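# Move everything from the closet onto the desk

## Task

Remove every object from the closet and set each one on the desk. The robot must not topple or be left leaning, or the task fails. An object counts as placed only if it stays put without the robot holding or propping it.

## Robot and tools

ROBOT. A LinearBot: an omnidirectional wheeled base with a column about 1.75 m tall. A carriage rides up and down the column (lift_m, 0 to 1 m) and carries two identical six-joint arms, left and right, each with a two-finger gripper. Arm bases sit at roughly 0.57 m + lift_m above the floor, 0.27 m ahead of the column and 0.33 m to either side. Carriage parts hang about 0.15 m below the arm bases. Reach is about 0.78 m from the shoulder, but a hand gets only about 0.38 m below its arm base. A hand is about 0.16 m long and 0.1 m wide (0.14 m when open). Parked arm: joints 1 to 6 = 0, 0.05, 0.05, 1.45, 0, 0; parked, the robot measures about 0.95 m wide by 0.7 m long. Cameras: carriage_camera (fixed, facing forward, tilted about 20 degrees down), left_wrist_camera and right_wrist_camera (looking out past the fingertips).

FRAMES. Base frame: origin on the floor below the base centre, x forward, y left, z up. The left_hand and right_hand readings are in this frame and mark the midpoint between the finger pads; quat_wxyz rotates base axes into hand axes (hand z runs along the fingers, fingers open along hand y; pointing straight up with joints 1, 5, 6 at 0 gives 1,0,0,0). The odometry frame is the base frame at scene start; base_odometry counts wheel rotation only, so slip shows as travel. Heading is positive leftward, -3.142 to 3.142.

execute_actions(actions, cameras). actions is a list holding one action or none (empty = just report state and images). An action may contain base, joints, or both; their motions begin together. base is a relative move from where the base last reported itself, exactly one key: translate_m (metres, forward +, -2 to 2), strafe_m (metres, left +, -2 to 2) or rotate_rad (radians, counter-clockwise/left +, -6.3 to 6.3). joints is a single dictionary, keyed by joint name, of absolute targets for both arms together: lift_m (m, 0 to 1); for each side left_/right_: joint1_rad (-2.617 to 3.054, vertical swivel, 0 ahead, + left), joint2_rad (0 to 3.141, shoulder: 0 upper arm back and level, 1.57 vertical, 3.14 forward and level), joint3_rad (0 to 3.141, elbow: 0 folded, 3.14 straight), joint4_rad (-1.57 to 1.57, wrist pitch, + lifts fingertips), joint5_rad (-1.57 to 1.57, wrist yaw, + swings fingertips RIGHT, opposite to joint 1), joint6_rad (-2.094 to 2.094, roll about the finger axis, + clockwise seen from the forearm), gripper_m (pad gap in m, 0 to 0.093). Done tolerances: lift 0.004, joints 1/5/6 0.02, joints 2/3 0.055, joint 4 0.04, grippers 0.004. An action lasts at most 15 s. Joints 1 to 3 move up to 1.8 rad/s, 4 to 6 up to 2.7 rad/s. Anything omitted may keep pushing toward its previous target unseen. An unknown key or out-of-range number rejects the whole call and nothing moves. cameras: list of carriage_camera, left_wrist_camera, right_wrist_camera or all; omitted/null/all gives all, [] gives none. If a result reports a stop, later motion calls in the same reply are skipped.

wait(seconds): 0 to 10 s with no new command; returns state and images. zoom_image(camera, region): region [x0, y0, x1, y1] in pixels from the top-left, at most 504 by 504, of that camera's latest full image. read_manual(section): only licence texts, moves nothing. finished_scene(scene): ends the numbered scene irreversibly once the robot has held its last command; it reports success and gives the next task. Replying without any tool call ends all remaining work.

RESULTS. base_status and joint_status tell how each motion ended: done (for the base this only means the wheels turned enough, slipping included; a 1 to 2 mm move may fall short yet say done), off_target (resting away from target, maybe still pushing; normal for a gripper holding something), contact_stop or time_out (old target dropped, holds where it stopped). 'joint command not followed' plus a cause line means a self-collision check blocked that arm's targets (gripper targets still run); named joints show not_followed and may be retried every action until fixed. To unblock, move only that arm well away first, then the other in a later call. on_its_own lists uncommanded behaviour; 'held at' is the held target, not the position. 'ARM HIT' means an arm struck the robot hard. motor_effort is percent of maximum, + toward higher joint values, peak in brackets; readings carry fixed per-motor errors and noise. If lift effort keeps dropping while lowering, a hand or load is resting on something. drive_wheels (ignore sign) staying higher at rest than after a free move means the base is still pressing. Joint torques are raw drive outputs with offsets and friction. Motor temperatures come per arm, in joint order.

CONTACT AND SAFETY. Base drives stop on excess wheel effort or when an arm joint is shoved several degrees, but late or not at all; turns don't watch the arms, and the base may roll about 0.3 m after an arm touches. Arms and grippers have no contact stop: a blocked arm keeps pressing and snaps to target when freed. After a blocked drive, back off about 0.2 m the way you came (or turn back), repeat if still pressed; a retry may need a second try. The column can strike a table edge the base slips under; reversing into one can tip the robot. Hand readings drift, more when stretched; a level hand sags 10 to 17 cm under 1 kg, and a fully straight arm may not lift 1 kg. Grip force is about 45 to 60 N per pad. Avoid arms hitting or pressing each other (the collision check misses grippers and cameras). Tipping is permanent and unreported except in images: riskiest with high carriage, stretched arms, loads, pulling or sudden stops; about 1.5 kg per hand with both arms forward can topple it. Wheel motors are strong (7 N m). Loose objects may occasionally get nudged by outside forces. Avoid drops, slips, slams and hard shoves.

HEAT. Holding poses, especially outstretched, heats motors even while you think. 75 °C warns (MOTOR HOT); 90 °C halts that arm for 10 s (then that threshold is off for 5 min); 100 °C makes the arm go limp and fall. Affected keys show limit_stop_at_motor_heat; resend targets. Some heat carries into later scenes.

Each tool is called after "Emit:" in YAML: its name, and indented under it one key for each argument.

## Session

Emit:
execute_actions:
  actions: []

Scene clock: 0.00 s.
Joint torques (N m, as the arm reports them, + toward a larger angle): no reading
Motor temperatures (°C, as the motors report them): left_arm=[17 20 17 16 16 19] | right_arm=[20 16 18 17 17 17]
base_odometry: x=+0.000 y=+0.000 heading=+0.000 (m, m, rad; odometry frame)
base_status: not commanded
joint_positions: lift_m=+0.298 left_joint1_rad=+0.002 left_joint2_rad=+0.055 left_joint3_rad=+0.040 left_joint4_rad=+1.484 left_joint5_rad=+0.049 left_joint6_rad=+0.014 left_gripper_m=+0.094 right_joint1_rad=+0.003 right_joint2_rad=+0.069 right_joint3_rad=+0.069 right_joint4_rad=+1.426 right_joint5_rad=-0.003 right_joint6_rad=-0.030 right_gripper_m=+0.094
joint_status: not commanded
motor_effort: lift_m=+41 drive_wheels=+0 (%)
left_hand: x=+0.3005 y=+0.3121 z=+1.3067 quat_wxyz=(+0.998, +0.025, +0.051, +0.007) (m; base frame)
right_hand: x=+0.3103 y=-0.3199 z=+1.3131 quat_wxyz=(+0.997, -0.002, +0.072, -0.013) (m; base frame)
pictures: carriage_camera, left_wrist_camera, right_wrist_camera
Images, in order (width x height): carriage_camera 504x504, left_wrist_camera 504x504, right_wrist_camera 504x504.

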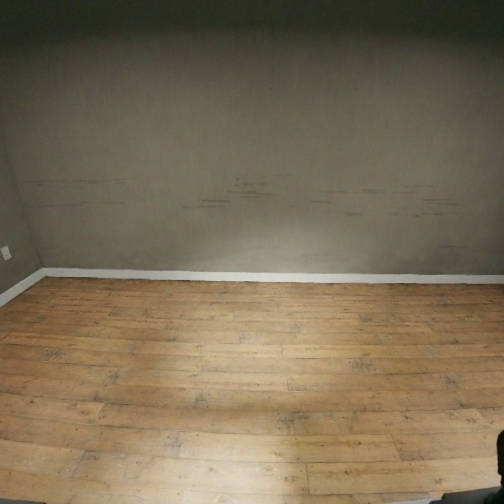

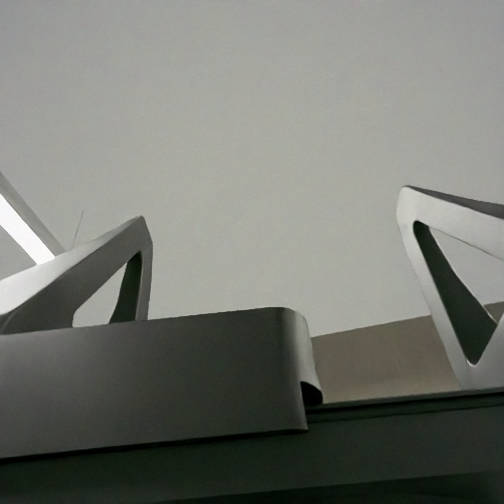

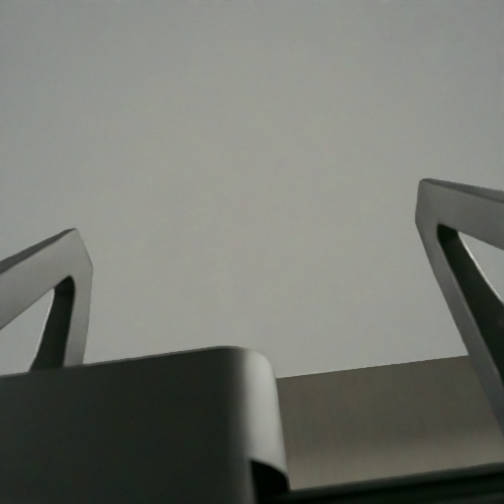

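Emit:
execute_actions:
  actions:
    - {"base":{"rotate_rad":-1.57}}
  cameras: ["carriage_camera"]

Emit:
execute_actions:
  actions:
    - {"base":{"rotate_rad":-1.57}}
  cameras: ["carriage_camera"]

Emit:
execute_actions:
  actions:
    - {"base":{"rotate_rad":-1.57}}
  cameras: ["carriage_camera"]

Scene clock: 3.60 s.
Joint torques (N m, as the arm reports them, + toward a larger angle): left_arm=[ 0.05  5.03  5.62 -0.31  0.02 -0.01] | right_arm=[-0.38  4.86  5.68 -0.22  0.    0.  ]
Motor temperatures (°C, as the motors report them): left_arm=[17 20 18 16 16 19] | right_arm=[20 16 19 17 17 17]
base_odometry: x=+0.000 y=+0.000 heading=-1.570 (m, m, rad; odometry frame)
base_status: done
joint_positions: lift_m=+0.298 left_joint1_rad=+0.002 left_joint2_rad=+0.055 left_joint3_rad=+0.040 left_joint4_rad=+1.484 left_joint5_rad=+0.049 left_joint6_rad=+0.014 left_gripper_m=+0.094 right_joint1_rad=+0.003 right_joint2_rad=+0.069 right_joint3_rad=+0.069 right_joint4_rad=+1.426 right_joint5_rad=-0.003 right_joint6_rad=-0.030 right_gripper_m=+0.094
joint_status: not commanded
motor_effort: lift_m=+34(35) drive_wheels=+4(13) (%)
left_hand: x=+0.3006 y=+0.3121 z=+1.3067 quat_wxyz=(+0.998, +0.025, +0.051, +0.007) (m; base frame)
right_hand: x=+0.3103 y=-0.3199 z=+1.3131 quat_wxyz=(+0.997, -0.002, +0.072, -0.013) (m; base frame)
pictures: carriage_camera
Images, in order (width x height): carriage_camera 504x504.

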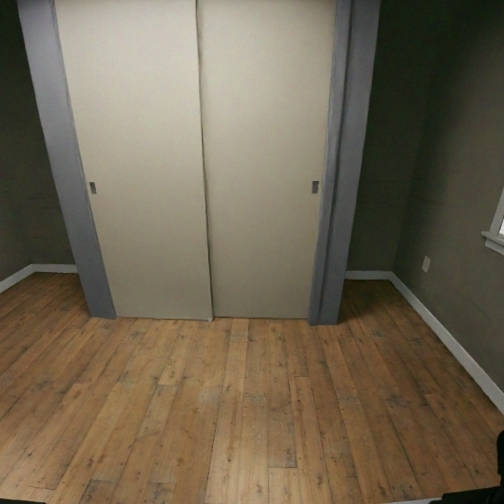

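Scene clock: 6.70 s.
Joint torques (N m, as the arm reports them, + toward a larger angle): left_arm=[ 0.06  5.01  5.68 -0.29  0.03 -0.01] | right_arm=[-0.4   4.84  5.7  -0.22 -0.01  0.  ]
Motor temperatures (°C, as the motors report them): left_arm=[17 20 18 16 16 19] | right_arm=[20 16 19 17 17 17]
base_odometry: x=+0.000 y=+0.000 heading=-3.139 (m, m, rad; odometry frame)
base_status: done
joint_positions: lift_m=+0.298 left_joint1_rad=+0.002 left_joint2_rad=+0.055 left_joint3_rad=+0.040 left_joint4_rad=+1.483 left_joint5_rad=+0.049 left_joint6_rad=+0.014 left_gripper_m=+0.094 right_joint1_rad=+0.003 right_joint2_rad=+0.069 right_joint3_rad=+0.069 right_joint4_rad=+1.426 right_joint5_rad=-0.003 right_joint6_rad=-0.030 right_gripper_m=+0.094
joint_status: not commanded
motor_effort: lift_m=+37(33) drive_wheels=+7(14) (%)
left_hand: x=+0.3007 y=+0.3121 z=+1.3067 quat_wxyz=(+0.998, +0.025, +0.051, +0.007) (m; base frame)
right_hand: x=+0.3103 y=-0.3199 z=+1.3131 quat_wxyz=(+0.997, -0.002, +0.072, -0.013) (m; base frame)
pictures: carriage_camera
Images, in order (width x height): carriage_camera 504x504.

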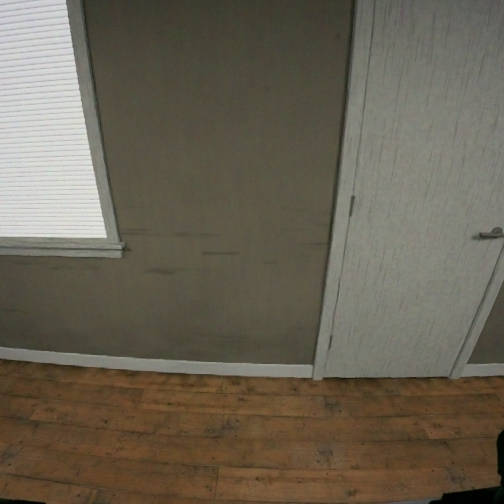

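Scene clock: 9.80 s.
Joint torques (N m, as the arm reports them, + toward a larger angle): left_arm=[ 0.06  5.02  5.66 -0.29  0.03 -0.01] | right_arm=[-0.4   4.86  5.67 -0.21  0.    0.  ]
Motor temperatures (°C, as the motors report them): left_arm=[17 20 18 16 16 19] | right_arm=[20 16 19 17 17 17]
base_odometry: x=+0.000 y=+0.000 heading=+1.574 (m, m, rad; odometry frame)
base_status: done
joint_positions: lift_m=+0.298 left_joint1_rad=+0.002 left_joint2_rad=+0.055 left_joint3_rad=+0.040 left_joint4_rad=+1.483 left_joint5_rad=+0.049 left_joint6_rad=+0.014 left_gripper_m=+0.094 right_joint1_rad=+0.003 right_joint2_rad=+0.069 right_joint3_rad=+0.069 right_joint4_rad=+1.426 right_joint5_rad=-0.003 right_joint6_rad=-0.030 right_gripper_m=+0.094
joint_status: not commanded
motor_effort: lift_m=+37(38) drive_wheels=+7(18) (%)
left_hand: x=+0.3008 y=+0.3121 z=+1.3067 quat_wxyz=(+0.998, +0.025, +0.051, +0.007) (m; base frame)
right_hand: x=+0.3103 y=-0.3199 z=+1.3131 quat_wxyz=(+0.997, -0.002, +0.072, -0.013) (m; base frame)
pictures: carriage_camera
Images, in order (width x height): carriage_camera 504x504.

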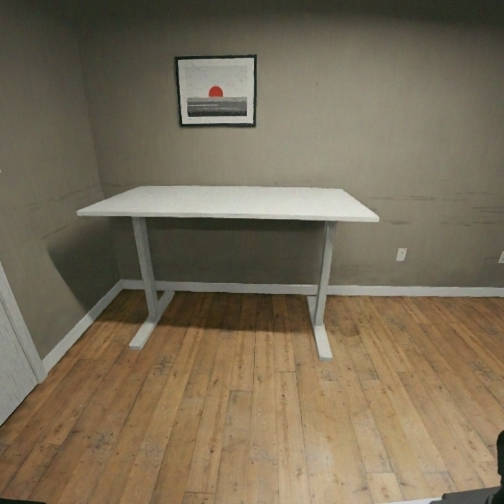

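Emit:
execute_actions:
  actions:
    - {"base":{"rotate_rad":3.14}}
  cameras: []

Emit:
execute_actions:
  actions:
    - {"base":{"strafe_m":0.9}}
  cameras: []

Emit:
execute_actions:
  actions:
    - {"base":{"translate_m":1.0}}
  cameras: ["carriage_camera"]

Scene clock: 15.30 s.
Joint torques (N m, as the arm reports them, + toward a larger angle): left_arm=[ 0.05  5.01  5.7  -0.24  0.03 -0.01] | right_arm=[-0.42  4.86  5.73 -0.21  0.    0.  ]
Motor temperatures (°C, as the motors report them): left_arm=[17 20 19 16 16 19] | right_arm=[20 17 20 17 17 17]
base_odometry: x=+0.000 y=+0.000 heading=-1.569 (m, m, rad; odometry frame)
base_status: done
joint_positions: lift_m=+0.298 left_joint1_rad=+0.002 left_joint2_rad=+0.055 left_joint3_rad=+0.040 left_joint4_rad=+1.481 left_joint5_rad=+0.049 left_joint6_rad=+0.014 left_gripper_m=+0.094 right_joint1_rad=+0.003 right_joint2_rad=+0.069 right_joint3_rad=+0.069 right_joint4_rad=+1.424 right_joint5_rad=-0.003 right_joint6_rad=-0.030 right_gripper_m=+0.094
joint_status: not commanded
motor_effort: lift_m=+38(37) drive_wheels=+9(20) (%)
left_hand: x=+0.3013 y=+0.3121 z=+1.3066 quat_wxyz=(+0.998, +0.025, +0.052, +0.007) (m; base frame)
right_hand: x=+0.3107 y=-0.3199 z=+1.3130 quat_wxyz=(+0.997, -0.002, +0.073, -0.013) (m; base frame)
pictures: none
No camera images: the call's "cameras" was empty. Leave "cameras" out to get every camera's image.

Scene clock: 19.37 s.
Joint torques (N m, as the arm reports them, + toward a larger angle): left_arm=[ 0.03  5.    5.58 -0.25  0.04 -0.01] | right_arm=[-0.41  4.86  5.7  -0.2   0.   -0.01]
Motor temperatures (°C, as the motors report them): left_arm=[17 21 19 16 16 19] | right_arm=[20 17 20 17 17 17]
base_odometry: x=+0.900 y=+0.002 heading=-1.569 (m, m, rad; odometry frame)
base_status: done
joint_positions: lift_m=+0.298 left_joint1_rad=+0.002 left_joint2_rad=+0.055 left_joint3_rad=+0.040 left_joint4_rad=+1.481 left_joint5_rad=+0.049 left_joint6_rad=+0.014 left_gripper_m=+0.094 right_joint1_rad=+0.003 right_joint2_rad=+0.069 right_joint3_rad=+0.069 right_joint4_rad=+1.424 right_joint5_rad=-0.003 right_joint6_rad=-0.030 right_gripper_m=+0.094
joint_status: not commanded
motor_effort: lift_m=+37(36) drive_wheels=-7(21) (%)
left_hand: x=+0.3013 y=+0.3121 z=+1.3066 quat_wxyz=(+0.998, +0.025, +0.052, +0.007) (m; base frame)
right_hand: x=+0.3107 y=-0.3199 z=+1.3130 quat_wxyz=(+0.997, -0.002, +0.073, -0.013) (m; base frame)
pictures: none
No camera images: the call's "cameras" was empty. Leave "cameras" out to get every camera's image.

Scene clock: 23.63 s.
Joint torques (N m, as the arm reports them, + toward a larger angle): left_arm=[ 0.05  4.98  5.59 -0.26  0.03 -0.01] | right_arm=[-0.41  4.83  5.67 -0.2   0.    0.  ]
Motor temperatures (°C, as the motors report them): left_arm=[17 21 19 16 16 19] | right_arm=[20 17 21 17 17 17]
base_odometry: x=+0.903 y=-0.998 heading=-1.568 (m, m, rad; odometry frame)
base_status: done
joint_positions: lift_m=+0.298 left_joint1_rad=+0.002 left_joint2_rad=+0.055 left_joint3_rad=+0.040 left_joint4_rad=+1.482 left_joint5_rad=+0.049 left_joint6_rad=+0.014 left_gripper_m=+0.094 right_joint1_rad=+0.003 right_joint2_rad=+0.069 right_joint3_rad=+0.069 right_joint4_rad=+1.424 right_joint5_rad=-0.003 right_joint6_rad=-0.030 right_gripper_m=+0.094
joint_status: not commanded
motor_effort: lift_m=+34(37) drive_wheels=-5(19) (%)
left_hand: x=+0.3010 y=+0.3121 z=+1.3067 quat_wxyz=(+0.998, +0.025, +0.052, +0.007) (m; base frame)
right_hand: x=+0.3107 y=-0.3199 z=+1.3130 quat_wxyz=(+0.997, -0.002, +0.073, -0.013) (m; base frame)
pictures: carriage_camera
Images, in order (width x height): carriage_camera 504x504.

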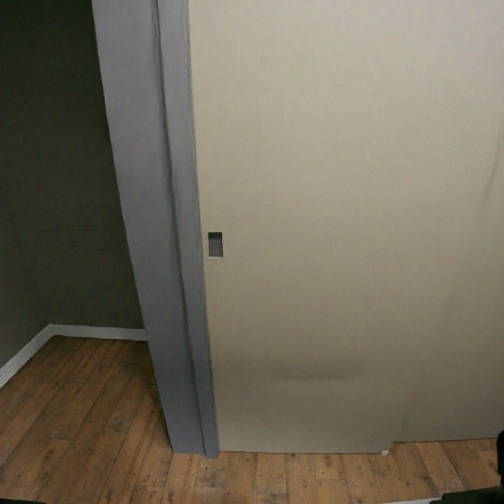

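Emit:
execute_actions:
  actions:
    - {"base":{"strafe_m":-0.21},"joints":{"left_joint1_rad":0,"left_joint2_rad":1.0,"left_joint3_rad":1.0,"left_joint4_rad":0,"left_joint5_rad":0,"left_joint6_rad":0,"left_gripper_m":0,"lift_m":0.1}}

Scene clock: 27.17 s.
Joint torques (N m, as the arm reports them, + toward a larger angle): left_arm=[-0.31 -2.86  8.91  2.13  0.03 -0.04] | right_arm=[-0.36  4.84  5.68 -0.19  0.    0.  ]
Motor temperatures (°C, as the motors report them): left_arm=[17 21 20 16 16 19] | right_arm=[20 17 21 17 17 17]
base_odometry: x=+0.693 y=-0.999 heading=-1.568 (m, m, rad; odometry frame)
base_status: done
joint_positions: lift_m=+0.100 left_joint1_rad=+0.002 left_joint2_rad=+0.996 left_joint3_rad=+0.980 left_joint4_rad=+0.002 left_joint5_rad=+0.006 left_joint6_rad=+0.004 left_gripper_m=+0.000 right_joint1_rad=+0.003 right_joint2_rad=+0.069 right_joint3_rad=+0.069 right_joint4_rad=+1.424 right_joint5_rad=-0.003 right_joint6_rad=-0.030 right_gripper_m=+0.094
joint_status: all done
motor_effort: lift_m=+37(39) drive_wheels=-3(14) (%)
left_hand: x=+0.6417 y=+0.3202 z=+1.0673 quat_wxyz=(+0.702, +0.003, +0.712, +0.000) (m; base frame)
right_hand: x=+0.3107 y=-0.3199 z=+1.1151 quat_wxyz=(+0.997, -0.002, +0.073, -0.013) (m; base frame)
pictures: carriage_camera, left_wrist_camera, right_wrist_camera
Images, in order (width x height): carriage_camera 504x504, left_wrist_camera 504x504, right_wrist_camera 504x504.

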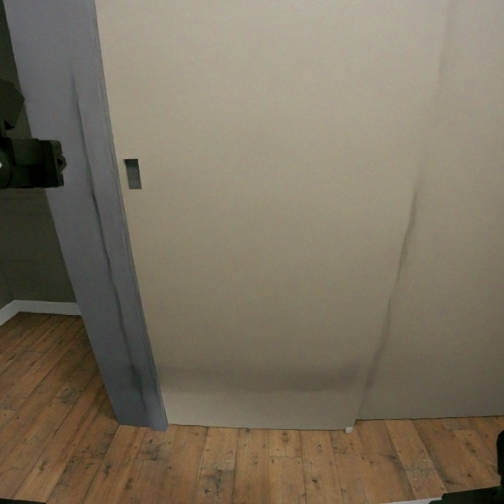

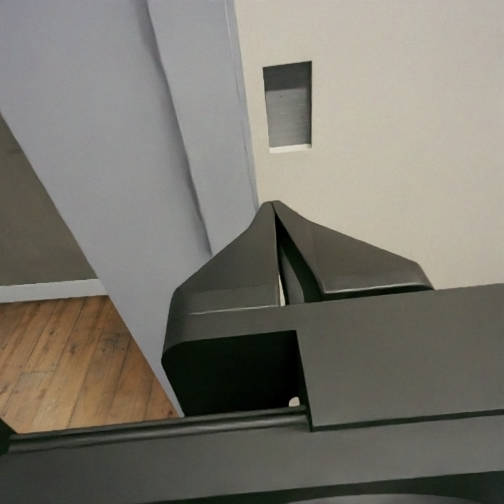

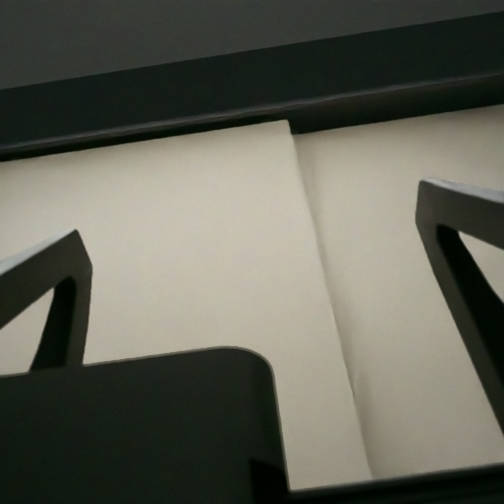

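Emit:
execute_actions:
  actions:
    - {"base":{"translate_m":0.25},"joints":{"lift_m":0.045}}
  cameras: ["carriage_camera","left_wrist_camera"]

Scene clock: 30.20 s.
Joint torques (N m, as the arm reports them, + toward a larger angle): left_arm=[ 0.05  6.05  7.98  3.41 -0.03 -0.03] | right_arm=[-0.4   4.86  5.69 -0.18  0.    0.  ]
Motor temperatures (°C, as the motors report them): left_arm=[17 21 20 18 16 19] | right_arm=[20 17 21 17 17 17]
base_odometry: x=+0.693 y=-1.247 heading=-1.568 (m, m, rad; odometry frame)
base_status: translate_m contact_stop (by the wheels' count: +0.249 of +0.250)
joint_positions: lift_m=+0.045 left_joint1_rad=+0.002 left_joint2_rad=+0.908 left_joint3_rad=+0.990 left_joint4_rad=-0.121 left_joint5_rad=+0.009 left_joint6_rad=+0.003 left_gripper_m=+0.000 right_joint1_rad=+0.003 right_joint2_rad=+0.069 right_joint3_rad=+0.069 right_joint4_rad=+1.424 right_joint5_rad=-0.002 right_joint6_rad=-0.030 right_gripper_m=+0.094
joint_status: all done
motor_effort: lift_m=+35(37) drive_wheels=+11(12) (%)
left_hand: x=+0.6157 y=+0.3197 z=+1.0172 quat_wxyz=(+0.694, +0.003, +0.720, -0.001) (m; base frame)
right_hand: x=+0.3108 y=-0.3200 z=+1.0601 quat_wxyz=(+0.997, -0.002, +0.073, -0.013) (m; base frame)
pictures: carriage_camera, left_wrist_camera
Images, in order (width x height): carriage_camera 504x504, left_wrist_camera 504x504.

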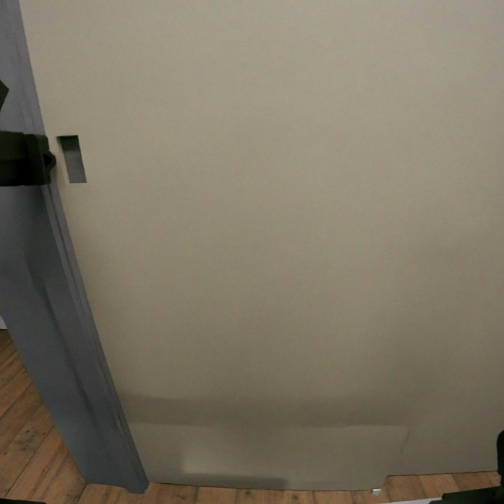

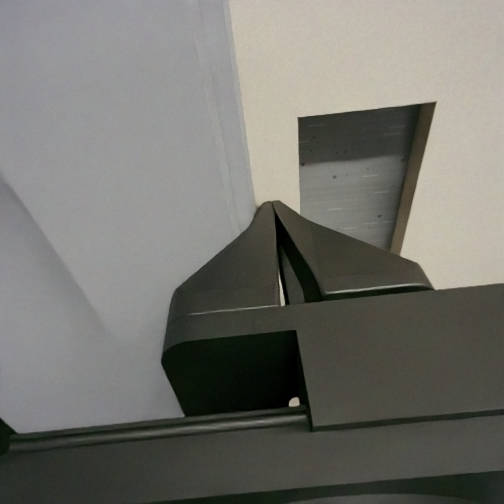

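Emit:
execute_actions:
  actions:
    - {"base":{"translate_m":-0.08},"joints":{"left_joint2_rad":1.0,"left_joint3_rad":1.0,"left_joint4_rad":0}}
  cameras: []

Emit:
execute_actions:
  actions:
    - {"base":{"strafe_m":-0.04}}
  cameras: ["carriage_camera","left_wrist_camera"]

Scene clock: 32.07 s.
Joint torques (N m, as the arm reports them, + toward a larger angle): left_arm=[-0.1  -2.17  8.1   2.27 -0.02 -0.03] | right_arm=[-0.38  4.85  5.71 -0.18 -0.01 -0.01]
Motor temperatures (°C, as the motors report them): left_arm=[17 21 20 19 16 19] | right_arm=[20 17 21 17 17 17]
base_odometry: x=+0.693 y=-1.167 heading=-1.568 (m, m, rad; odometry frame)
base_status: done
joint_positions: lift_m=+0.045 left_joint1_rad=+0.002 left_joint2_rad=+0.988 left_joint3_rad=+0.990 left_joint4_rad=-0.014 left_joint5_rad=+0.006 left_joint6_rad=+0.003 left_gripper_m=+0.000 right_joint1_rad=+0.003 right_joint2_rad=+0.069 right_joint3_rad=+0.069 right_joint4_rad=+1.424 right_joint5_rad=-0.002 right_joint6_rad=-0.030 right_gripper_m=+0.094
joint_status: all done
motor_effort: lift_m=+38(34) drive_wheels=+4(12) (%)
left_hand: x=+0.6388 y=+0.3201 z=+1.0166 quat_wxyz=(+0.703, +0.003, +0.711, -0.001) (m; base frame)
right_hand: x=+0.3107 y=-0.3200 z=+1.0601 quat_wxyz=(+0.997, -0.002, +0.073, -0.013) (m; base frame)
pictures: none
No camera images: the call's "cameras" was empty. Leave "cameras" out to get every camera's image.

Scene clock: 33.17 s.
Joint torques (N m, as the arm reports them, + toward a larger angle): left_arm=[-0.06 -2.15  8.07  2.27  0.01 -0.03] | right_arm=[-0.4   4.87  5.67 -0.19  0.    0.  ]
Motor temperatures (°C, as the motors report them): left_arm=[17 21 21 19 16 19] | right_arm=[20 17 21 17 17 17]
base_odometry: x=+0.653 y=-1.168 heading=-1.568 (m, m, rad; odometry frame)
base_status: done
joint_positions: lift_m=+0.045 left_joint1_rad=+0.002 left_joint2_rad=+0.988 left_joint3_rad=+0.990 left_joint4_rad=-0.013 left_joint5_rad=+0.006 left_joint6_rad=+0.003 left_gripper_m=+0.000 right_joint1_rad=+0.003 right_joint2_rad=+0.069 right_joint3_rad=+0.069 right_joint4_rad=+1.424 right_joint5_rad=-0.002 right_joint6_rad=-0.030 right_gripper_m=+0.094
joint_status: not commanded
motor_effort: lift_m=+39(37) drive_wheels=-2(15) (%)
left_hand: x=+0.6388 y=+0.3202 z=+1.0169 quat_wxyz=(+0.703, +0.002, +0.711, +0.000) (m; base frame)
right_hand: x=+0.3107 y=-0.3200 z=+1.0601 quat_wxyz=(+0.997, -0.002, +0.073, -0.013) (m; base frame)
pictures: carriage_camera, left_wrist_camera
Images, in order (width x height): carriage_camera 504x504, left_wrist_camera 504x504.

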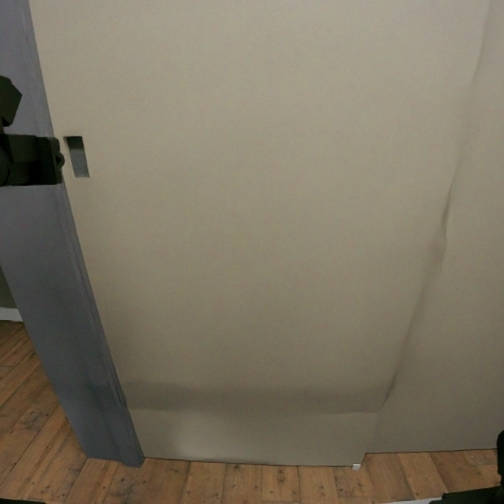

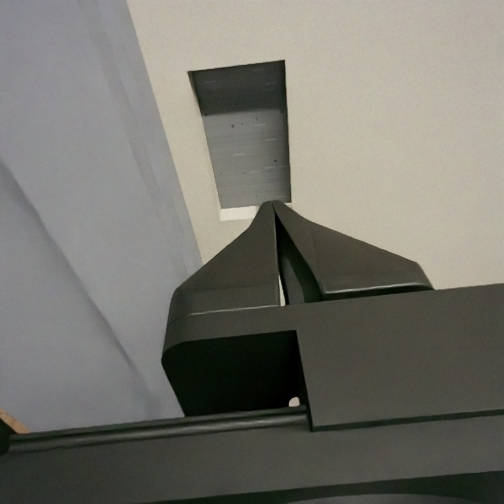

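Emit:
execute_actions:
  actions:
    - {"base":{"translate_m":0.06}}
  cameras: ["carriage_camera","left_wrist_camera"]

Scene clock: 34.87 s.
Joint torques (N m, as the arm reports them, + toward a larger angle): left_arm=[-0.09 -1.64  8.16  2.23 -0.01 -0.03] | right_arm=[-0.41  4.85  5.69 -0.2  -0.01  0.  ]
Motor temperatures (°C, as the motors report them): left_arm=[17 21 21 20 16 19] | right_arm=[20 17 21 17 17 17]
base_odometry: x=+0.653 y=-1.228 heading=-1.568 (m, m, rad; odometry frame)
base_status: done
joint_positions: lift_m=+0.045 left_joint1_rad=+0.002 left_joint2_rad=+0.988 left_joint3_rad=+0.990 left_joint4_rad=-0.010 left_joint5_rad=+0.006 left_joint6_rad=+0.003 left_gripper_m=+0.000 right_joint1_rad=+0.003 right_joint2_rad=+0.069 right_joint3_rad=+0.069 right_joint4_rad=+1.424 right_joint5_rad=-0.002 right_joint6_rad=-0.030 right_gripper_m=+0.094
joint_status: not commanded
motor_effort: lift_m=+37(36) drive_wheels=-5(13) (%)
left_hand: x=+0.6388 y=+0.3202 z=+1.0176 quat_wxyz=(+0.704, +0.002, +0.710, +0.000) (m; base frame)
right_hand: x=+0.3107 y=-0.3200 z=+1.0601 quat_wxyz=(+0.997, -0.002, +0.073, -0.013) (m; base frame)
pictures: carriage_camera, left_wrist_camera
Images, in order (width x height): carriage_camera 504x504, left_wrist_camera 504x504.

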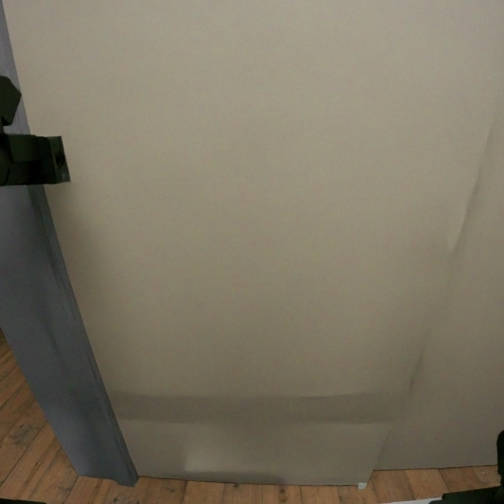

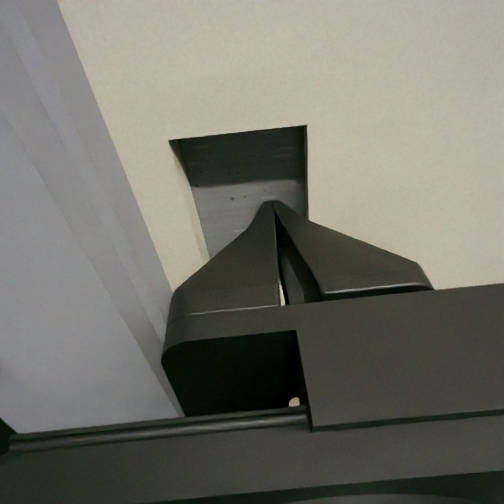

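Probably just inside. A little more, then slide.

Emit:
execute_actions:
  actions:
    - {"base":{"translate_m":0.012}}
  cameras: []

Emit:
execute_actions:
  actions:
    - {"base":{"strafe_m":-0.15},"joints":{"left_joint1_rad":0}}
  cameras: ["carriage_camera","left_wrist_camera"]

Scene clock: 35.93 s.
Joint torques (N m, as the arm reports them, + toward a larger angle): left_arm=[-0.09  0.46  8.05  2.62  0.   -0.03] | right_arm=[-0.42  4.78  5.7  -0.18 -0.01  0.  ]
Motor temperatures (°C, as the motors report them): left_arm=[17 21 21 20 16 19] | right_arm=[20 17 21 17 17 17]
base_odometry: x=+0.653 y=-1.239 heading=-1.569 (m, m, rad; odometry frame)
base_status: done
joint_positions: lift_m=+0.045 left_joint1_rad=+0.002 left_joint2_rad=+0.963 left_joint3_rad=+0.990 left_joint4_rad=-0.044 left_joint5_rad=+0.006 left_joint6_rad=+0.003 left_gripper_m=+0.000 right_joint1_rad=+0.003 right_joint2_rad=+0.069 right_joint3_rad=+0.069 right_joint4_rad=+1.424 right_joint5_rad=-0.002 right_joint6_rad=-0.030 right_gripper_m=+0.094
joint_status: not commanded
motor_effort: lift_m=+37(36) drive_wheels=+10(13) (%)
left_hand: x=+0.6317 y=+0.3202 z=+1.0177 quat_wxyz=(+0.701, +0.002, +0.713, +0.000) (m; base frame)
right_hand: x=+0.3107 y=-0.3200 z=+1.0601 quat_wxyz=(+0.997, -0.002, +0.073, -0.013) (m; base frame)
pictures: none
No camera images: the call's "cameras" was empty. Leave "cameras" out to get every camera's image.

Scene clock: 37.20 s.
Joint torques (N m, as the arm reports them, + toward a larger angle): left_arm=[-2.16 -0.01  8.02  2.46  1.3   0.  ] | right_arm=[-0.42  4.79  5.68 -0.19 -0.03  0.  ]
Motor temperatures (°C, as the motors report them): left_arm=[17 21 21 20 16 19] | right_arm=[20 17 21 17 17 17]
base_odometry: x=+0.605 y=-1.240 heading=-1.567 (m, m, rad; odometry frame)
base_status: strafe_m contact_stop (by the wheels' count: -0.048 of -0.150)
joint_positions: lift_m=+0.045 left_joint1_rad=+0.029 left_joint2_rad=+0.969 left_joint3_rad=+0.990 left_joint4_rad=-0.026 left_joint5_rad=-0.101 left_joint6_rad=-0.001 left_gripper_m=+0.000 right_joint1_rad=+0.003 right_joint2_rad=+0.069 right_joint3_rad=+0.069 right_joint4_rad=+1.424 right_joint5_rad=-0.001 right_joint6_rad=-0.030 right_gripper_m=+0.094
joint_status: left_joint1_rad off_target (ended at +0.028, target +0.000)
motor_effort: lift_m=+33(38) drive_wheels=+5(20) (%)
left_hand: x=+0.6318 y=+0.3481 z=+1.0202 quat_wxyz=(+0.704, -0.046, +0.707, +0.046) (m; base frame)
right_hand: x=+0.3107 y=-0.3202 z=+1.0601 quat_wxyz=(+0.997, -0.002, +0.073, -0.013) (m; base frame)
pictures: carriage_camera, left_wrist_camera
Images, in order (width x height): carriage_camera 504x504, left_wrist_camera 504x504.

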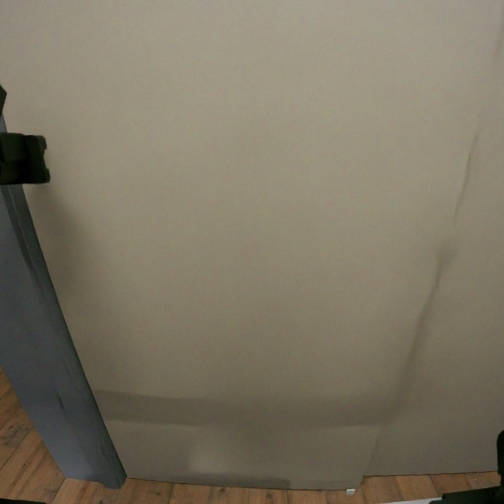

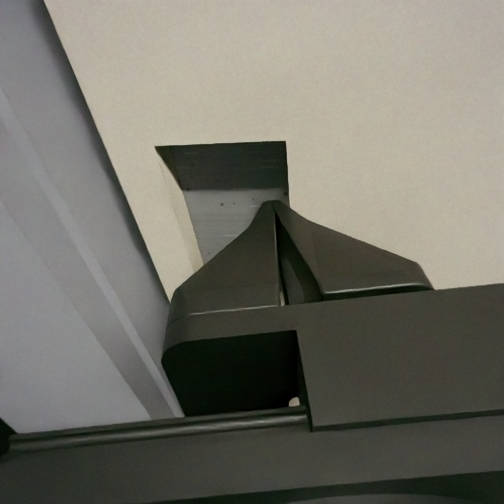

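Emit:
execute_actions:
  actions:
    - {"base":{"strafe_m":-0.2},"joints":{"left_joint1_rad":-0.1,"left_joint5_rad":0.0,"left_joint2_rad":1.0,"left_joint4_rad":0}}
  cameras: ["carriage_camera","left_wrist_camera"]

Scene clock: 39.63 s.
Joint torques (N m, as the arm reports them, + toward a larger angle): left_arm=[-3.23  4.22  7.93  3.05  2.18  0.05] | right_arm=[-0.38  4.87  5.68 -0.18 -0.02  0.  ]
Motor temperatures (°C, as the motors report them): left_arm=[18 21 21 22 16 19] | right_arm=[20 17 21 17 17 17]
base_odometry: x=+0.405 y=-1.241 heading=-1.567 (m, m, rad; odometry frame)
base_status: done
joint_positions: lift_m=+0.045 left_joint1_rad=-0.057 left_joint2_rad=+0.927 left_joint3_rad=+0.990 left_joint4_rad=-0.087 left_joint5_rad=-0.176 left_joint6_rad=-0.007 left_gripper_m=+0.000 right_joint1_rad=+0.003 right_joint2_rad=+0.069 right_joint3_rad=+0.069 right_joint4_rad=+1.424 right_joint5_rad=-0.001 right_joint6_rad=-0.030 right_gripper_m=+0.094
joint_status: left_joint1_rad off_target (ended at -0.057, target -0.100); left_joint2_rad off_target (ended at +0.927, target +1.000); left_joint4_rad off_target (ended at -0.087, target +0.000); left_joint5_rad off_target (ended at -0.177, target +0.000)
motor_effort: lift_m=+35(39) drive_wheels=+6(22) (%)
left_hand: x=+0.6199 y=+0.3309 z=+1.0193 quat_wxyz=(+0.698, -0.044, +0.714, +0.041) (m; base frame)
right_hand: x=+0.3107 y=-0.3202 z=+1.0601 quat_wxyz=(+0.997, -0.002, +0.073, -0.013) (m; base frame)
pictures: carriage_camera, left_wrist_camera
Images, in order (width x height): carriage_camera 504x504, left_wrist_camera 504x504.

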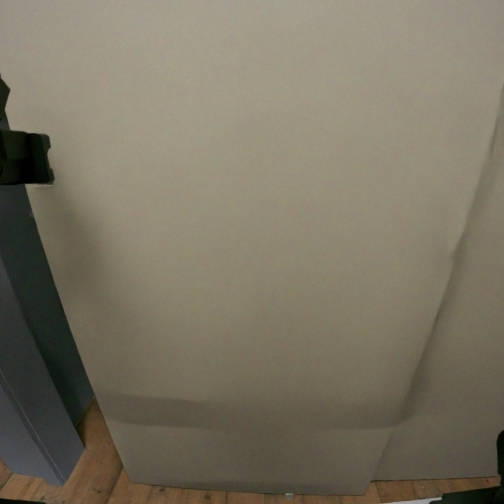

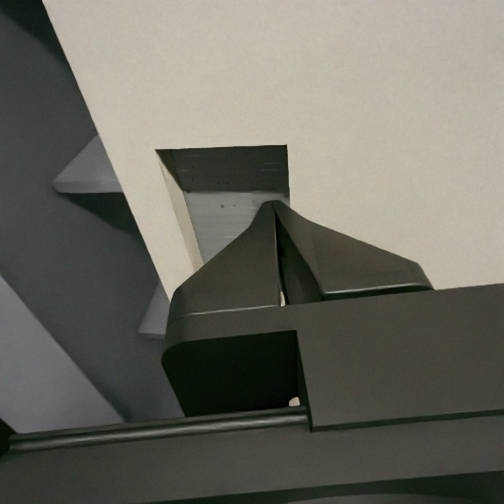

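Emit:
execute_actions:
  actions:
    - {"base":{"strafe_m":-0.35},"joints":{"left_joint1_rad":-0.1,"left_joint5_rad":0.0,"left_joint2_rad":0.93,"left_joint4_rad":-0.05}}
  cameras: ["carriage_camera","left_wrist_camera"]

Scene clock: 42.67 s.
Joint torques (N m, as the arm reports them, + toward a larger angle): left_arm=[-3.28  6.03  7.78  3.56  2.44  0.05] | right_arm=[-0.4   4.87  5.68 -0.19 -0.02  0.  ]
Motor temperatures (°C, as the motors report them): left_arm=[18 21 22 23 17 19] | right_arm=[20 17 22 17 17 17]
base_odometry: x=+0.055 y=-1.243 heading=-1.566 (m, m, rad; odometry frame)
base_status: done
joint_positions: lift_m=+0.045 left_joint1_rad=-0.056 left_joint2_rad=+0.848 left_joint3_rad=+0.990 left_joint4_rad=-0.185 left_joint5_rad=-0.194 left_joint6_rad=-0.007 left_gripper_m=+0.000 right_joint1_rad=+0.003 right_joint2_rad=+0.069 right_joint3_rad=+0.069 right_joint4_rad=+1.424 right_joint5_rad=-0.001 right_joint6_rad=-0.030 right_gripper_m=+0.094
joint_status: left_joint1_rad off_target (ended at -0.056, target -0.100); left_joint2_rad off_target (ended at +0.848, target +0.930); left_joint4_rad off_target (ended at -0.185, target -0.050); left_joint5_rad off_target (ended at -0.194, target +0.000)
motor_effort: lift_m=+39(37) drive_wheels=+6(13) (%)
left_hand: x=+0.5964 y=+0.3356 z=+1.0203 quat_wxyz=(+0.690, -0.049, +0.720, +0.048) (m; base frame)
right_hand: x=+0.3107 y=-0.3202 z=+1.0601 quat_wxyz=(+0.997, -0.002, +0.073, -0.013) (m; base frame)
pictures: carriage_camera, left_wrist_camera
Images, in order (width x height): carriage_camera 504x504, left_wrist_camera 504x504.

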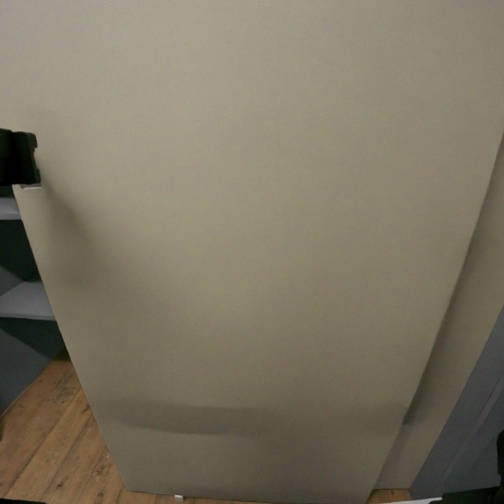

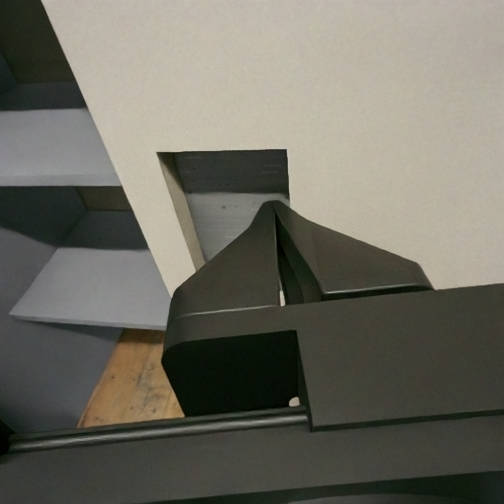

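Emit:
execute_actions:
  actions:
    - {"base":{"translate_m":-0.04},"joints":{"left_joint1_rad":-0.1}}
  cameras: []

Emit:
execute_actions:
  actions:
    - {"base":{"strafe_m":-0.1},"joints":{"left_joint1_rad":-0.1,"left_joint5_rad":0.0,"left_joint2_rad":0.93,"left_joint4_rad":-0.05}}
  cameras: ["carriage_camera","left_wrist_camera"]

Scene clock: 44.37 s.
Joint torques (N m, as the arm reports them, + toward a larger angle): left_arm=[-0.69 -0.53  8.15  2.31  0.17  0.05] | right_arm=[-0.41  4.85  5.7  -0.17 -0.03  0.  ]
Motor temperatures (°C, as the motors report them): left_arm=[18 21 22 24 17 19] | right_arm=[20 17 22 17 17 17]
base_odometry: x=+0.055 y=-1.203 heading=-1.566 (m, m, rad; odometry frame)
base_status: done
joint_positions: lift_m=+0.045 left_joint1_rad=-0.090 left_joint2_rad=+0.911 left_joint3_rad=+0.990 left_joint4_rad=-0.066 left_joint5_rad=-0.010 left_joint6_rad=-0.007 left_gripper_m=+0.000 right_joint1_rad=+0.003 right_joint2_rad=+0.069 right_joint3_rad=+0.069 right_joint4_rad=+1.424 right_joint5_rad=-0.001 right_joint6_rad=-0.030 right_gripper_m=+0.094
joint_status: all done
on_its_own: left_joint2_rad moved +0.064 to your old target +0.930; left_joint4_rad moved +0.119 to your old target -0.050; left_joint5_rad moved +0.184 to your old target +0.000
motor_effort: lift_m=+35(33) drive_wheels=+0(13) (%)
left_hand: x=+0.6157 y=+0.2914 z=+1.0294 quat_wxyz=(+0.711, +0.026, +0.702, -0.031) (m; base frame)
right_hand: x=+0.3107 y=-0.3202 z=+1.0601 quat_wxyz=(+0.997, -0.002, +0.073, -0.013) (m; base frame)
pictures: none
No camera images: the call's "cameras" was empty. Leave "cameras" out to get every camera's image.

Scene clock: 45.90 s.
Joint torques (N m, as the arm reports them, + toward a larger angle): left_arm=[-0.83  0.09  7.92  2.25  0.77  0.05] | right_arm=[-0.4   4.85  5.67 -0.19 -0.03  0.  ]
Motor temperatures (°C, as the motors report them): left_arm=[18 21 22 24 17 19] | right_arm=[20 17 22 17 17 17]
base_odometry: x=-0.045 y=-1.203 heading=-1.567 (m, m, rad; odometry frame)
base_status: done
joint_positions: lift_m=+0.045 left_joint1_rad=-0.090 left_joint2_rad=+0.906 left_joint3_rad=+0.990 left_joint4_rad=-0.064 left_joint5_rad=-0.059 left_joint6_rad=-0.007 left_gripper_m=+0.000 right_joint1_rad=+0.003 right_joint2_rad=+0.069 right_joint3_rad=+0.069 right_joint4_rad=+1.424 right_joint5_rad=-0.001 right_joint6_rad=-0.030 right_gripper_m=+0.094
joint_status: left_joint5_rad off_target (ended at -0.059, target +0.000); the others done
motor_effort: lift_m=+33(39) drive_wheels=+1(8) (%)
left_hand: x=+0.6146 y=+0.2998 z=+1.0317 quat_wxyz=(+0.714, +0.008, +0.700, -0.014) (m; base frame)
right_hand: x=+0.3107 y=-0.3202 z=+1.0601 quat_wxyz=(+0.997, -0.002, +0.073, -0.013) (m; base frame)
pictures: carriage_camera, left_wrist_camera
Images, in order (width x height): carriage_camera 504x504, left_wrist_camera 504x504.

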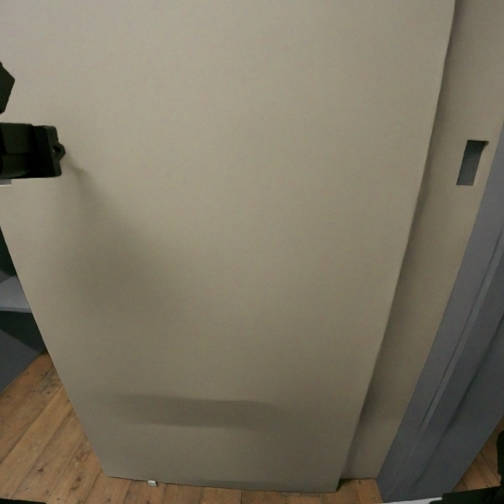

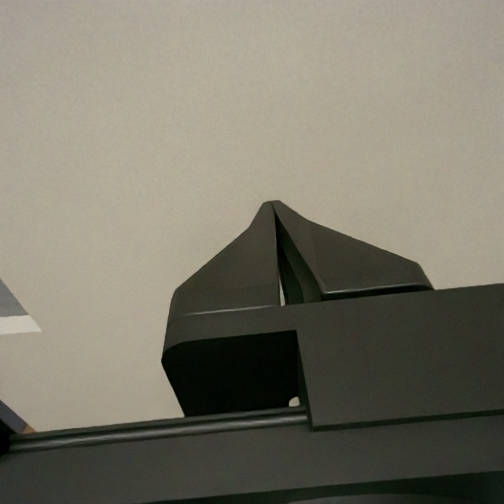

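Emit:
execute_actions:
  actions:
    - {"base":{"translate_m":-0.5},"joints":{"left_joint1_rad":0,"left_joint2_rad":0.05,"left_joint3_rad":0.05,"left_joint4_rad":1.45,"left_joint5_rad":0}}
  cameras: []

Emit:
execute_actions:
  actions:
    - {"base":{"strafe_m":0.75},"joints":{"lift_m":0.3}}
  cameras: ["carriage_camera"]

Scene clock: 49.60 s.
Joint torques (N m, as the arm reports them, + toward a larger angle): left_arm=[ 0.53  2.98  4.42 -0.14  0.17  0.05] | right_arm=[-0.39  4.84  5.69 -0.2  -0.02  0.  ]
Motor temperatures (°C, as the motors report them): left_arm=[18 21 22 23 17 19] | right_arm=[20 17 22 17 17 17]
base_odometry: x=-0.047 y=-0.703 heading=-1.567 (m, m, rad; odometry frame)
base_status: done
joint_positions: lift_m=+0.045 left_joint1_rad=-0.006 left_joint2_rad=+0.068 left_joint3_rad=+0.061 left_joint4_rad=+1.443 left_joint5_rad=-0.009 left_joint6_rad=-0.007 left_gripper_m=+0.000 right_joint1_rad=+0.003 right_joint2_rad=+0.069 right_joint3_rad=+0.069 right_joint4_rad=+1.424 right_joint5_rad=-0.001 right_joint6_rad=-0.030 right_gripper_m=+0.094
joint_status: all done
motor_effort: lift_m=+44(39) drive_wheels=-2(14) (%)
left_hand: x=+0.3082 y=+0.3217 z=+1.0585 quat_wxyz=(+0.998, -0.004, +0.067, -0.006) (m; base frame)
right_hand: x=+0.3107 y=-0.3202 z=+1.0601 quat_wxyz=(+0.997, -0.002, +0.073, -0.013) (m; base frame)
pictures: none
No camera images: the call's "cameras" was empty. Leave "cameras" out to get every camera's image.

Scene clock: 53.33 s.
Joint torques (N m, as the arm reports them, + toward a larger angle): left_arm=[ 0.57  3.07  4.55 -0.15  0.15  0.05] | right_arm=[-0.4   4.83  5.67 -0.2  -0.02  0.  ]
Motor temperatures (°C, as the motors report them): left_arm=[18 21 22 22 16 19] | right_arm=[20 17 22 17 17 17]
base_odometry: x=+0.703 y=-0.699 heading=-1.566 (m, m, rad; odometry frame)
base_status: done
joint_positions: lift_m=+0.300 left_joint1_rad=-0.006 left_joint2_rad=+0.068 left_joint3_rad=+0.061 left_joint4_rad=+1.444 left_joint5_rad=-0.007 left_joint6_rad=-0.007 left_gripper_m=+0.000 right_joint1_rad=+0.003 right_joint2_rad=+0.069 right_joint3_rad=+0.069 right_joint4_rad=+1.424 right_joint5_rad=-0.001 right_joint6_rad=-0.030 right_gripper_m=+0.094
joint_status: all done
motor_effort: lift_m=+39(42) drive_wheels=-1(13) (%)
left_hand: x=+0.3081 y=+0.3214 z=+1.3135 quat_wxyz=(+0.998, -0.003, +0.067, -0.006) (m; base frame)
right_hand: x=+0.3107 y=-0.3202 z=+1.3151 quat_wxyz=(+0.997, -0.002, +0.073, -0.013) (m; base frame)
pictures: carriage_camera
Images, in order (width x height): carriage_camera 504x504.

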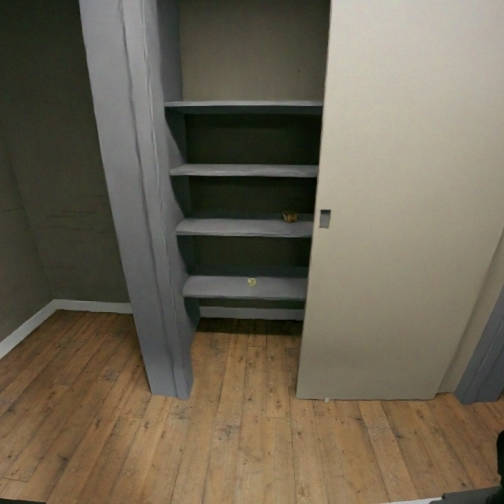

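Emit:
zoom_image:
  camera: "carriage_camera"
  region: [150,80,350,320]

Region (150, 80, 350, 320) of carriage_camera's 504x504 image, scaled by 2.100, with more detail than that image has.

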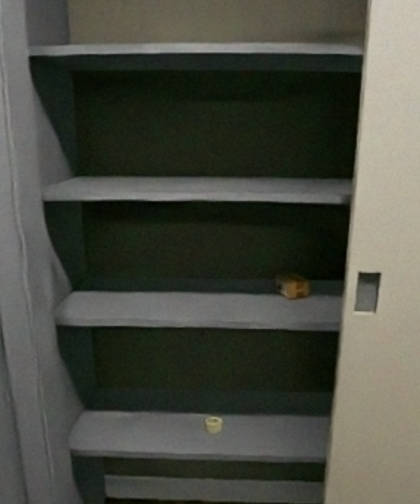

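Emit:
execute_actions:
  actions:
    - {"base":{"strafe_m":-0.33},"joints":{"lift_m":0.0,"left_joint1_rad":0,"left_joint2_rad":1.3,"left_joint3_rad":0.9,"left_joint4_rad":0.1,"left_gripper_m":0.09}}
  cameras: []

Emit:
execute_actions:
  actions:
    - {"base":{"translate_m":0.6}}
  cameras: ["carriage_camera","left_wrist_camera"]

Scene clock: 57.93 s.
Joint torques (N m, as the arm reports them, + toward a larger angle): left_arm=[ 0.54 -6.69  9.12  2.28  0.11  0.05] | right_arm=[-0.41  4.85  5.68 -0.19 -0.02  0.  ]
Motor temperatures (°C, as the motors report them): left_arm=[18 21 23 22 16 19] | right_arm=[20 17 22 17 17 17]
base_odometry: x=+0.373 y=-0.700 heading=-1.566 (m, m, rad; odometry frame)
base_status: done
joint_positions: lift_m=+0.000 left_joint1_rad=-0.006 left_joint2_rad=+1.299 left_joint3_rad=+0.880 left_joint4_rad=+0.086 left_joint5_rad=-0.005 left_joint6_rad=-0.006 left_gripper_m=+0.090 right_joint1_rad=+0.003 right_joint2_rad=+0.069 right_joint3_rad=+0.069 right_joint4_rad=+1.424 right_joint5_rad=-0.001 right_joint6_rad=-0.030 right_gripper_m=+0.094
joint_status: all done
motor_effort: lift_m=+37(38) drive_wheels=-8(16) (%)
left_hand: x=+0.7031 y=+0.3185 z=+0.8226 quat_wxyz=(+0.580, -0.001, +0.815, -0.002) (m; base frame)
right_hand: x=+0.3107 y=-0.3202 z=+1.0151 quat_wxyz=(+0.997, -0.002, +0.073, -0.013) (m; base frame)
pictures: none
No camera images: the call's "cameras" was empty. Leave "cameras" out to get every camera's image.

Scene clock: 61.40 s.
Joint torques (N m, as the arm reports them, + toward a larger angle): left_arm=[ 0.56 -6.49  9.    2.23  0.11  0.05] | right_arm=[-0.4   4.86  5.7  -0.18 -0.02  0.  ]
Motor temperatures (°C, as the motors report them): left_arm=[18 21 23 22 16 19] | right_arm=[20 17 22 17 17 17]
base_odometry: x=+0.375 y=-1.301 heading=-1.567 (m, m, rad; odometry frame)
base_status: done
joint_positions: lift_m=+0.000 left_joint1_rad=-0.006 left_joint2_rad=+1.299 left_joint3_rad=+0.880 left_joint4_rad=+0.089 left_joint5_rad=-0.005 left_joint6_rad=-0.006 left_gripper_m=+0.090 right_joint1_rad=+0.003 right_joint2_rad=+0.069 right_joint3_rad=+0.069 right_joint4_rad=+1.424 right_joint5_rad=-0.001 right_joint6_rad=-0.030 right_gripper_m=+0.094
joint_status: not commanded
motor_effort: lift_m=+33(37) drive_wheels=-5(16) (%)
left_hand: x=+0.7033 y=+0.3185 z=+0.8233 quat_wxyz=(+0.581, -0.001, +0.814, -0.002) (m; base frame)
right_hand: x=+0.3107 y=-0.3202 z=+1.0151 quat_wxyz=(+0.997, -0.002, +0.073, -0.013) (m; base frame)
pictures: carriage_camera, left_wrist_camera
Images, in order (width x height): carriage_camera 504x504, left_wrist_camera 504x504.

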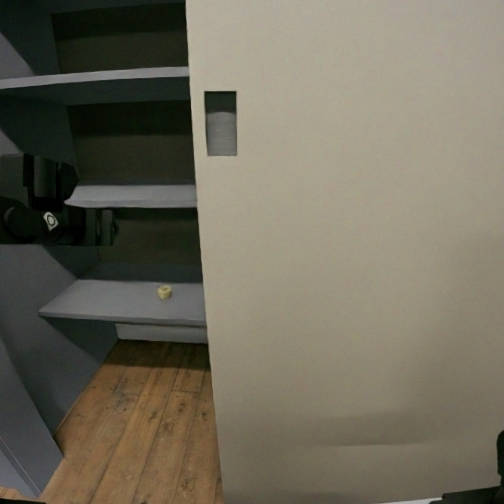

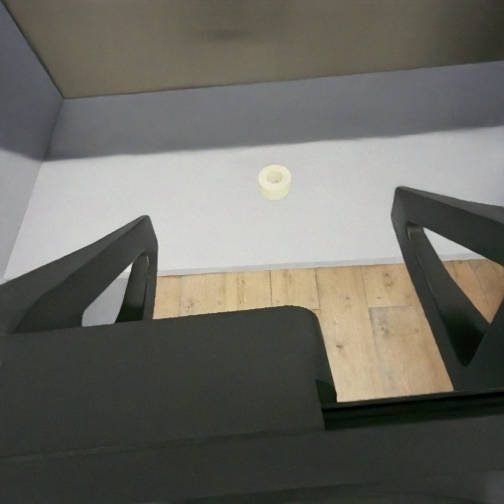

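Emit:
execute_actions:
  actions:
    - {"joints":{"lift_m":0.07,"left_joint2_rad":2.53,"left_joint3_rad":1.78,"left_joint4_rad":0.15}}
  cameras: ["carriage_camera","left_wrist_camera"]

Scene clock: 64.67 s.
Joint torques (N m, as the arm reports them, + toward a larger angle): left_arm=[ 0.55 -2.24  1.9  -0.93 -0.01  0.12] | right_arm=[-0.41  4.83  5.68 -0.19  0.    0.  ]
Motor temperatures (°C, as the motors report them): left_arm=[18 21 23 22 16 19] | right_arm=[20 17 22 17 17 17]
base_odometry: x=+0.375 y=-1.300 heading=-1.567 (m, m, rad; odometry frame)
base_status: not commanded
joint_positions: lift_m=+0.070 left_joint1_rad=-0.005 left_joint2_rad=+2.351 left_joint3_rad=+1.852 left_joint4_rad=+0.444 left_joint5_rad=+0.003 left_joint6_rad=-0.015 left_gripper_m=+0.090 right_joint1_rad=+0.003 right_joint2_rad=+0.069 right_joint3_rad=+0.069 right_joint4_rad=+1.424 right_joint5_rad=-0.002 right_joint6_rad=-0.030 right_gripper_m=+0.094
joint_status: left_joint2_rad off_target (ended at +2.351, target +2.530); left_joint3_rad off_target (ended at +1.852, target +1.780); left_joint4_rad off_target (ended at +0.444, target +0.150); the others done
motor_effort: lift_m=+35(44) drive_wheels=+5(4) (%)
left_hand: x=+0.9684 y=+0.3165 z=+0.8729 quat_wxyz=(+0.687, -0.003, +0.726, -0.008) (m; base frame)
right_hand: x=+0.3108 y=-0.3201 z=+1.0852 quat_wxyz=(+0.997, -0.002, +0.073, -0.013) (m; base frame)
pictures: carriage_camera, left_wrist_camera
Images, in order (width x height): carriage_camera 504x504, left_wrist_camera 504x504.

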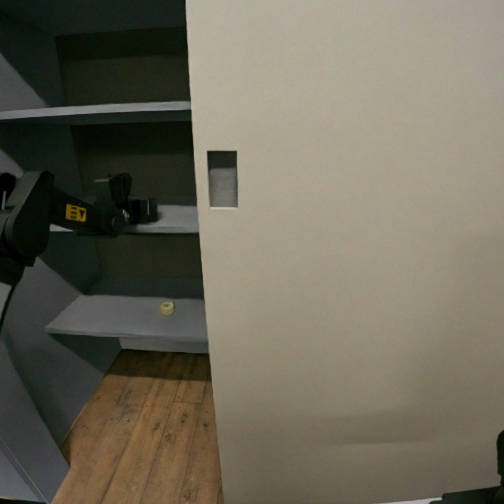

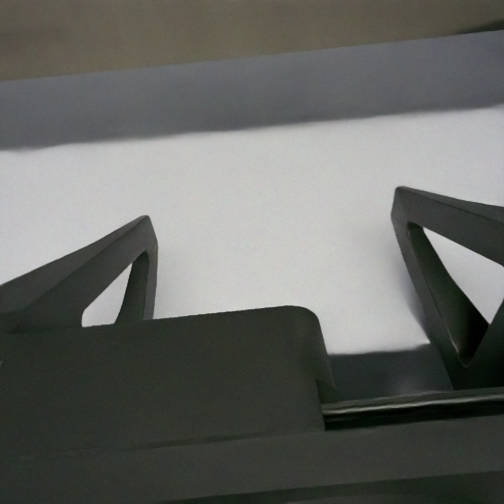

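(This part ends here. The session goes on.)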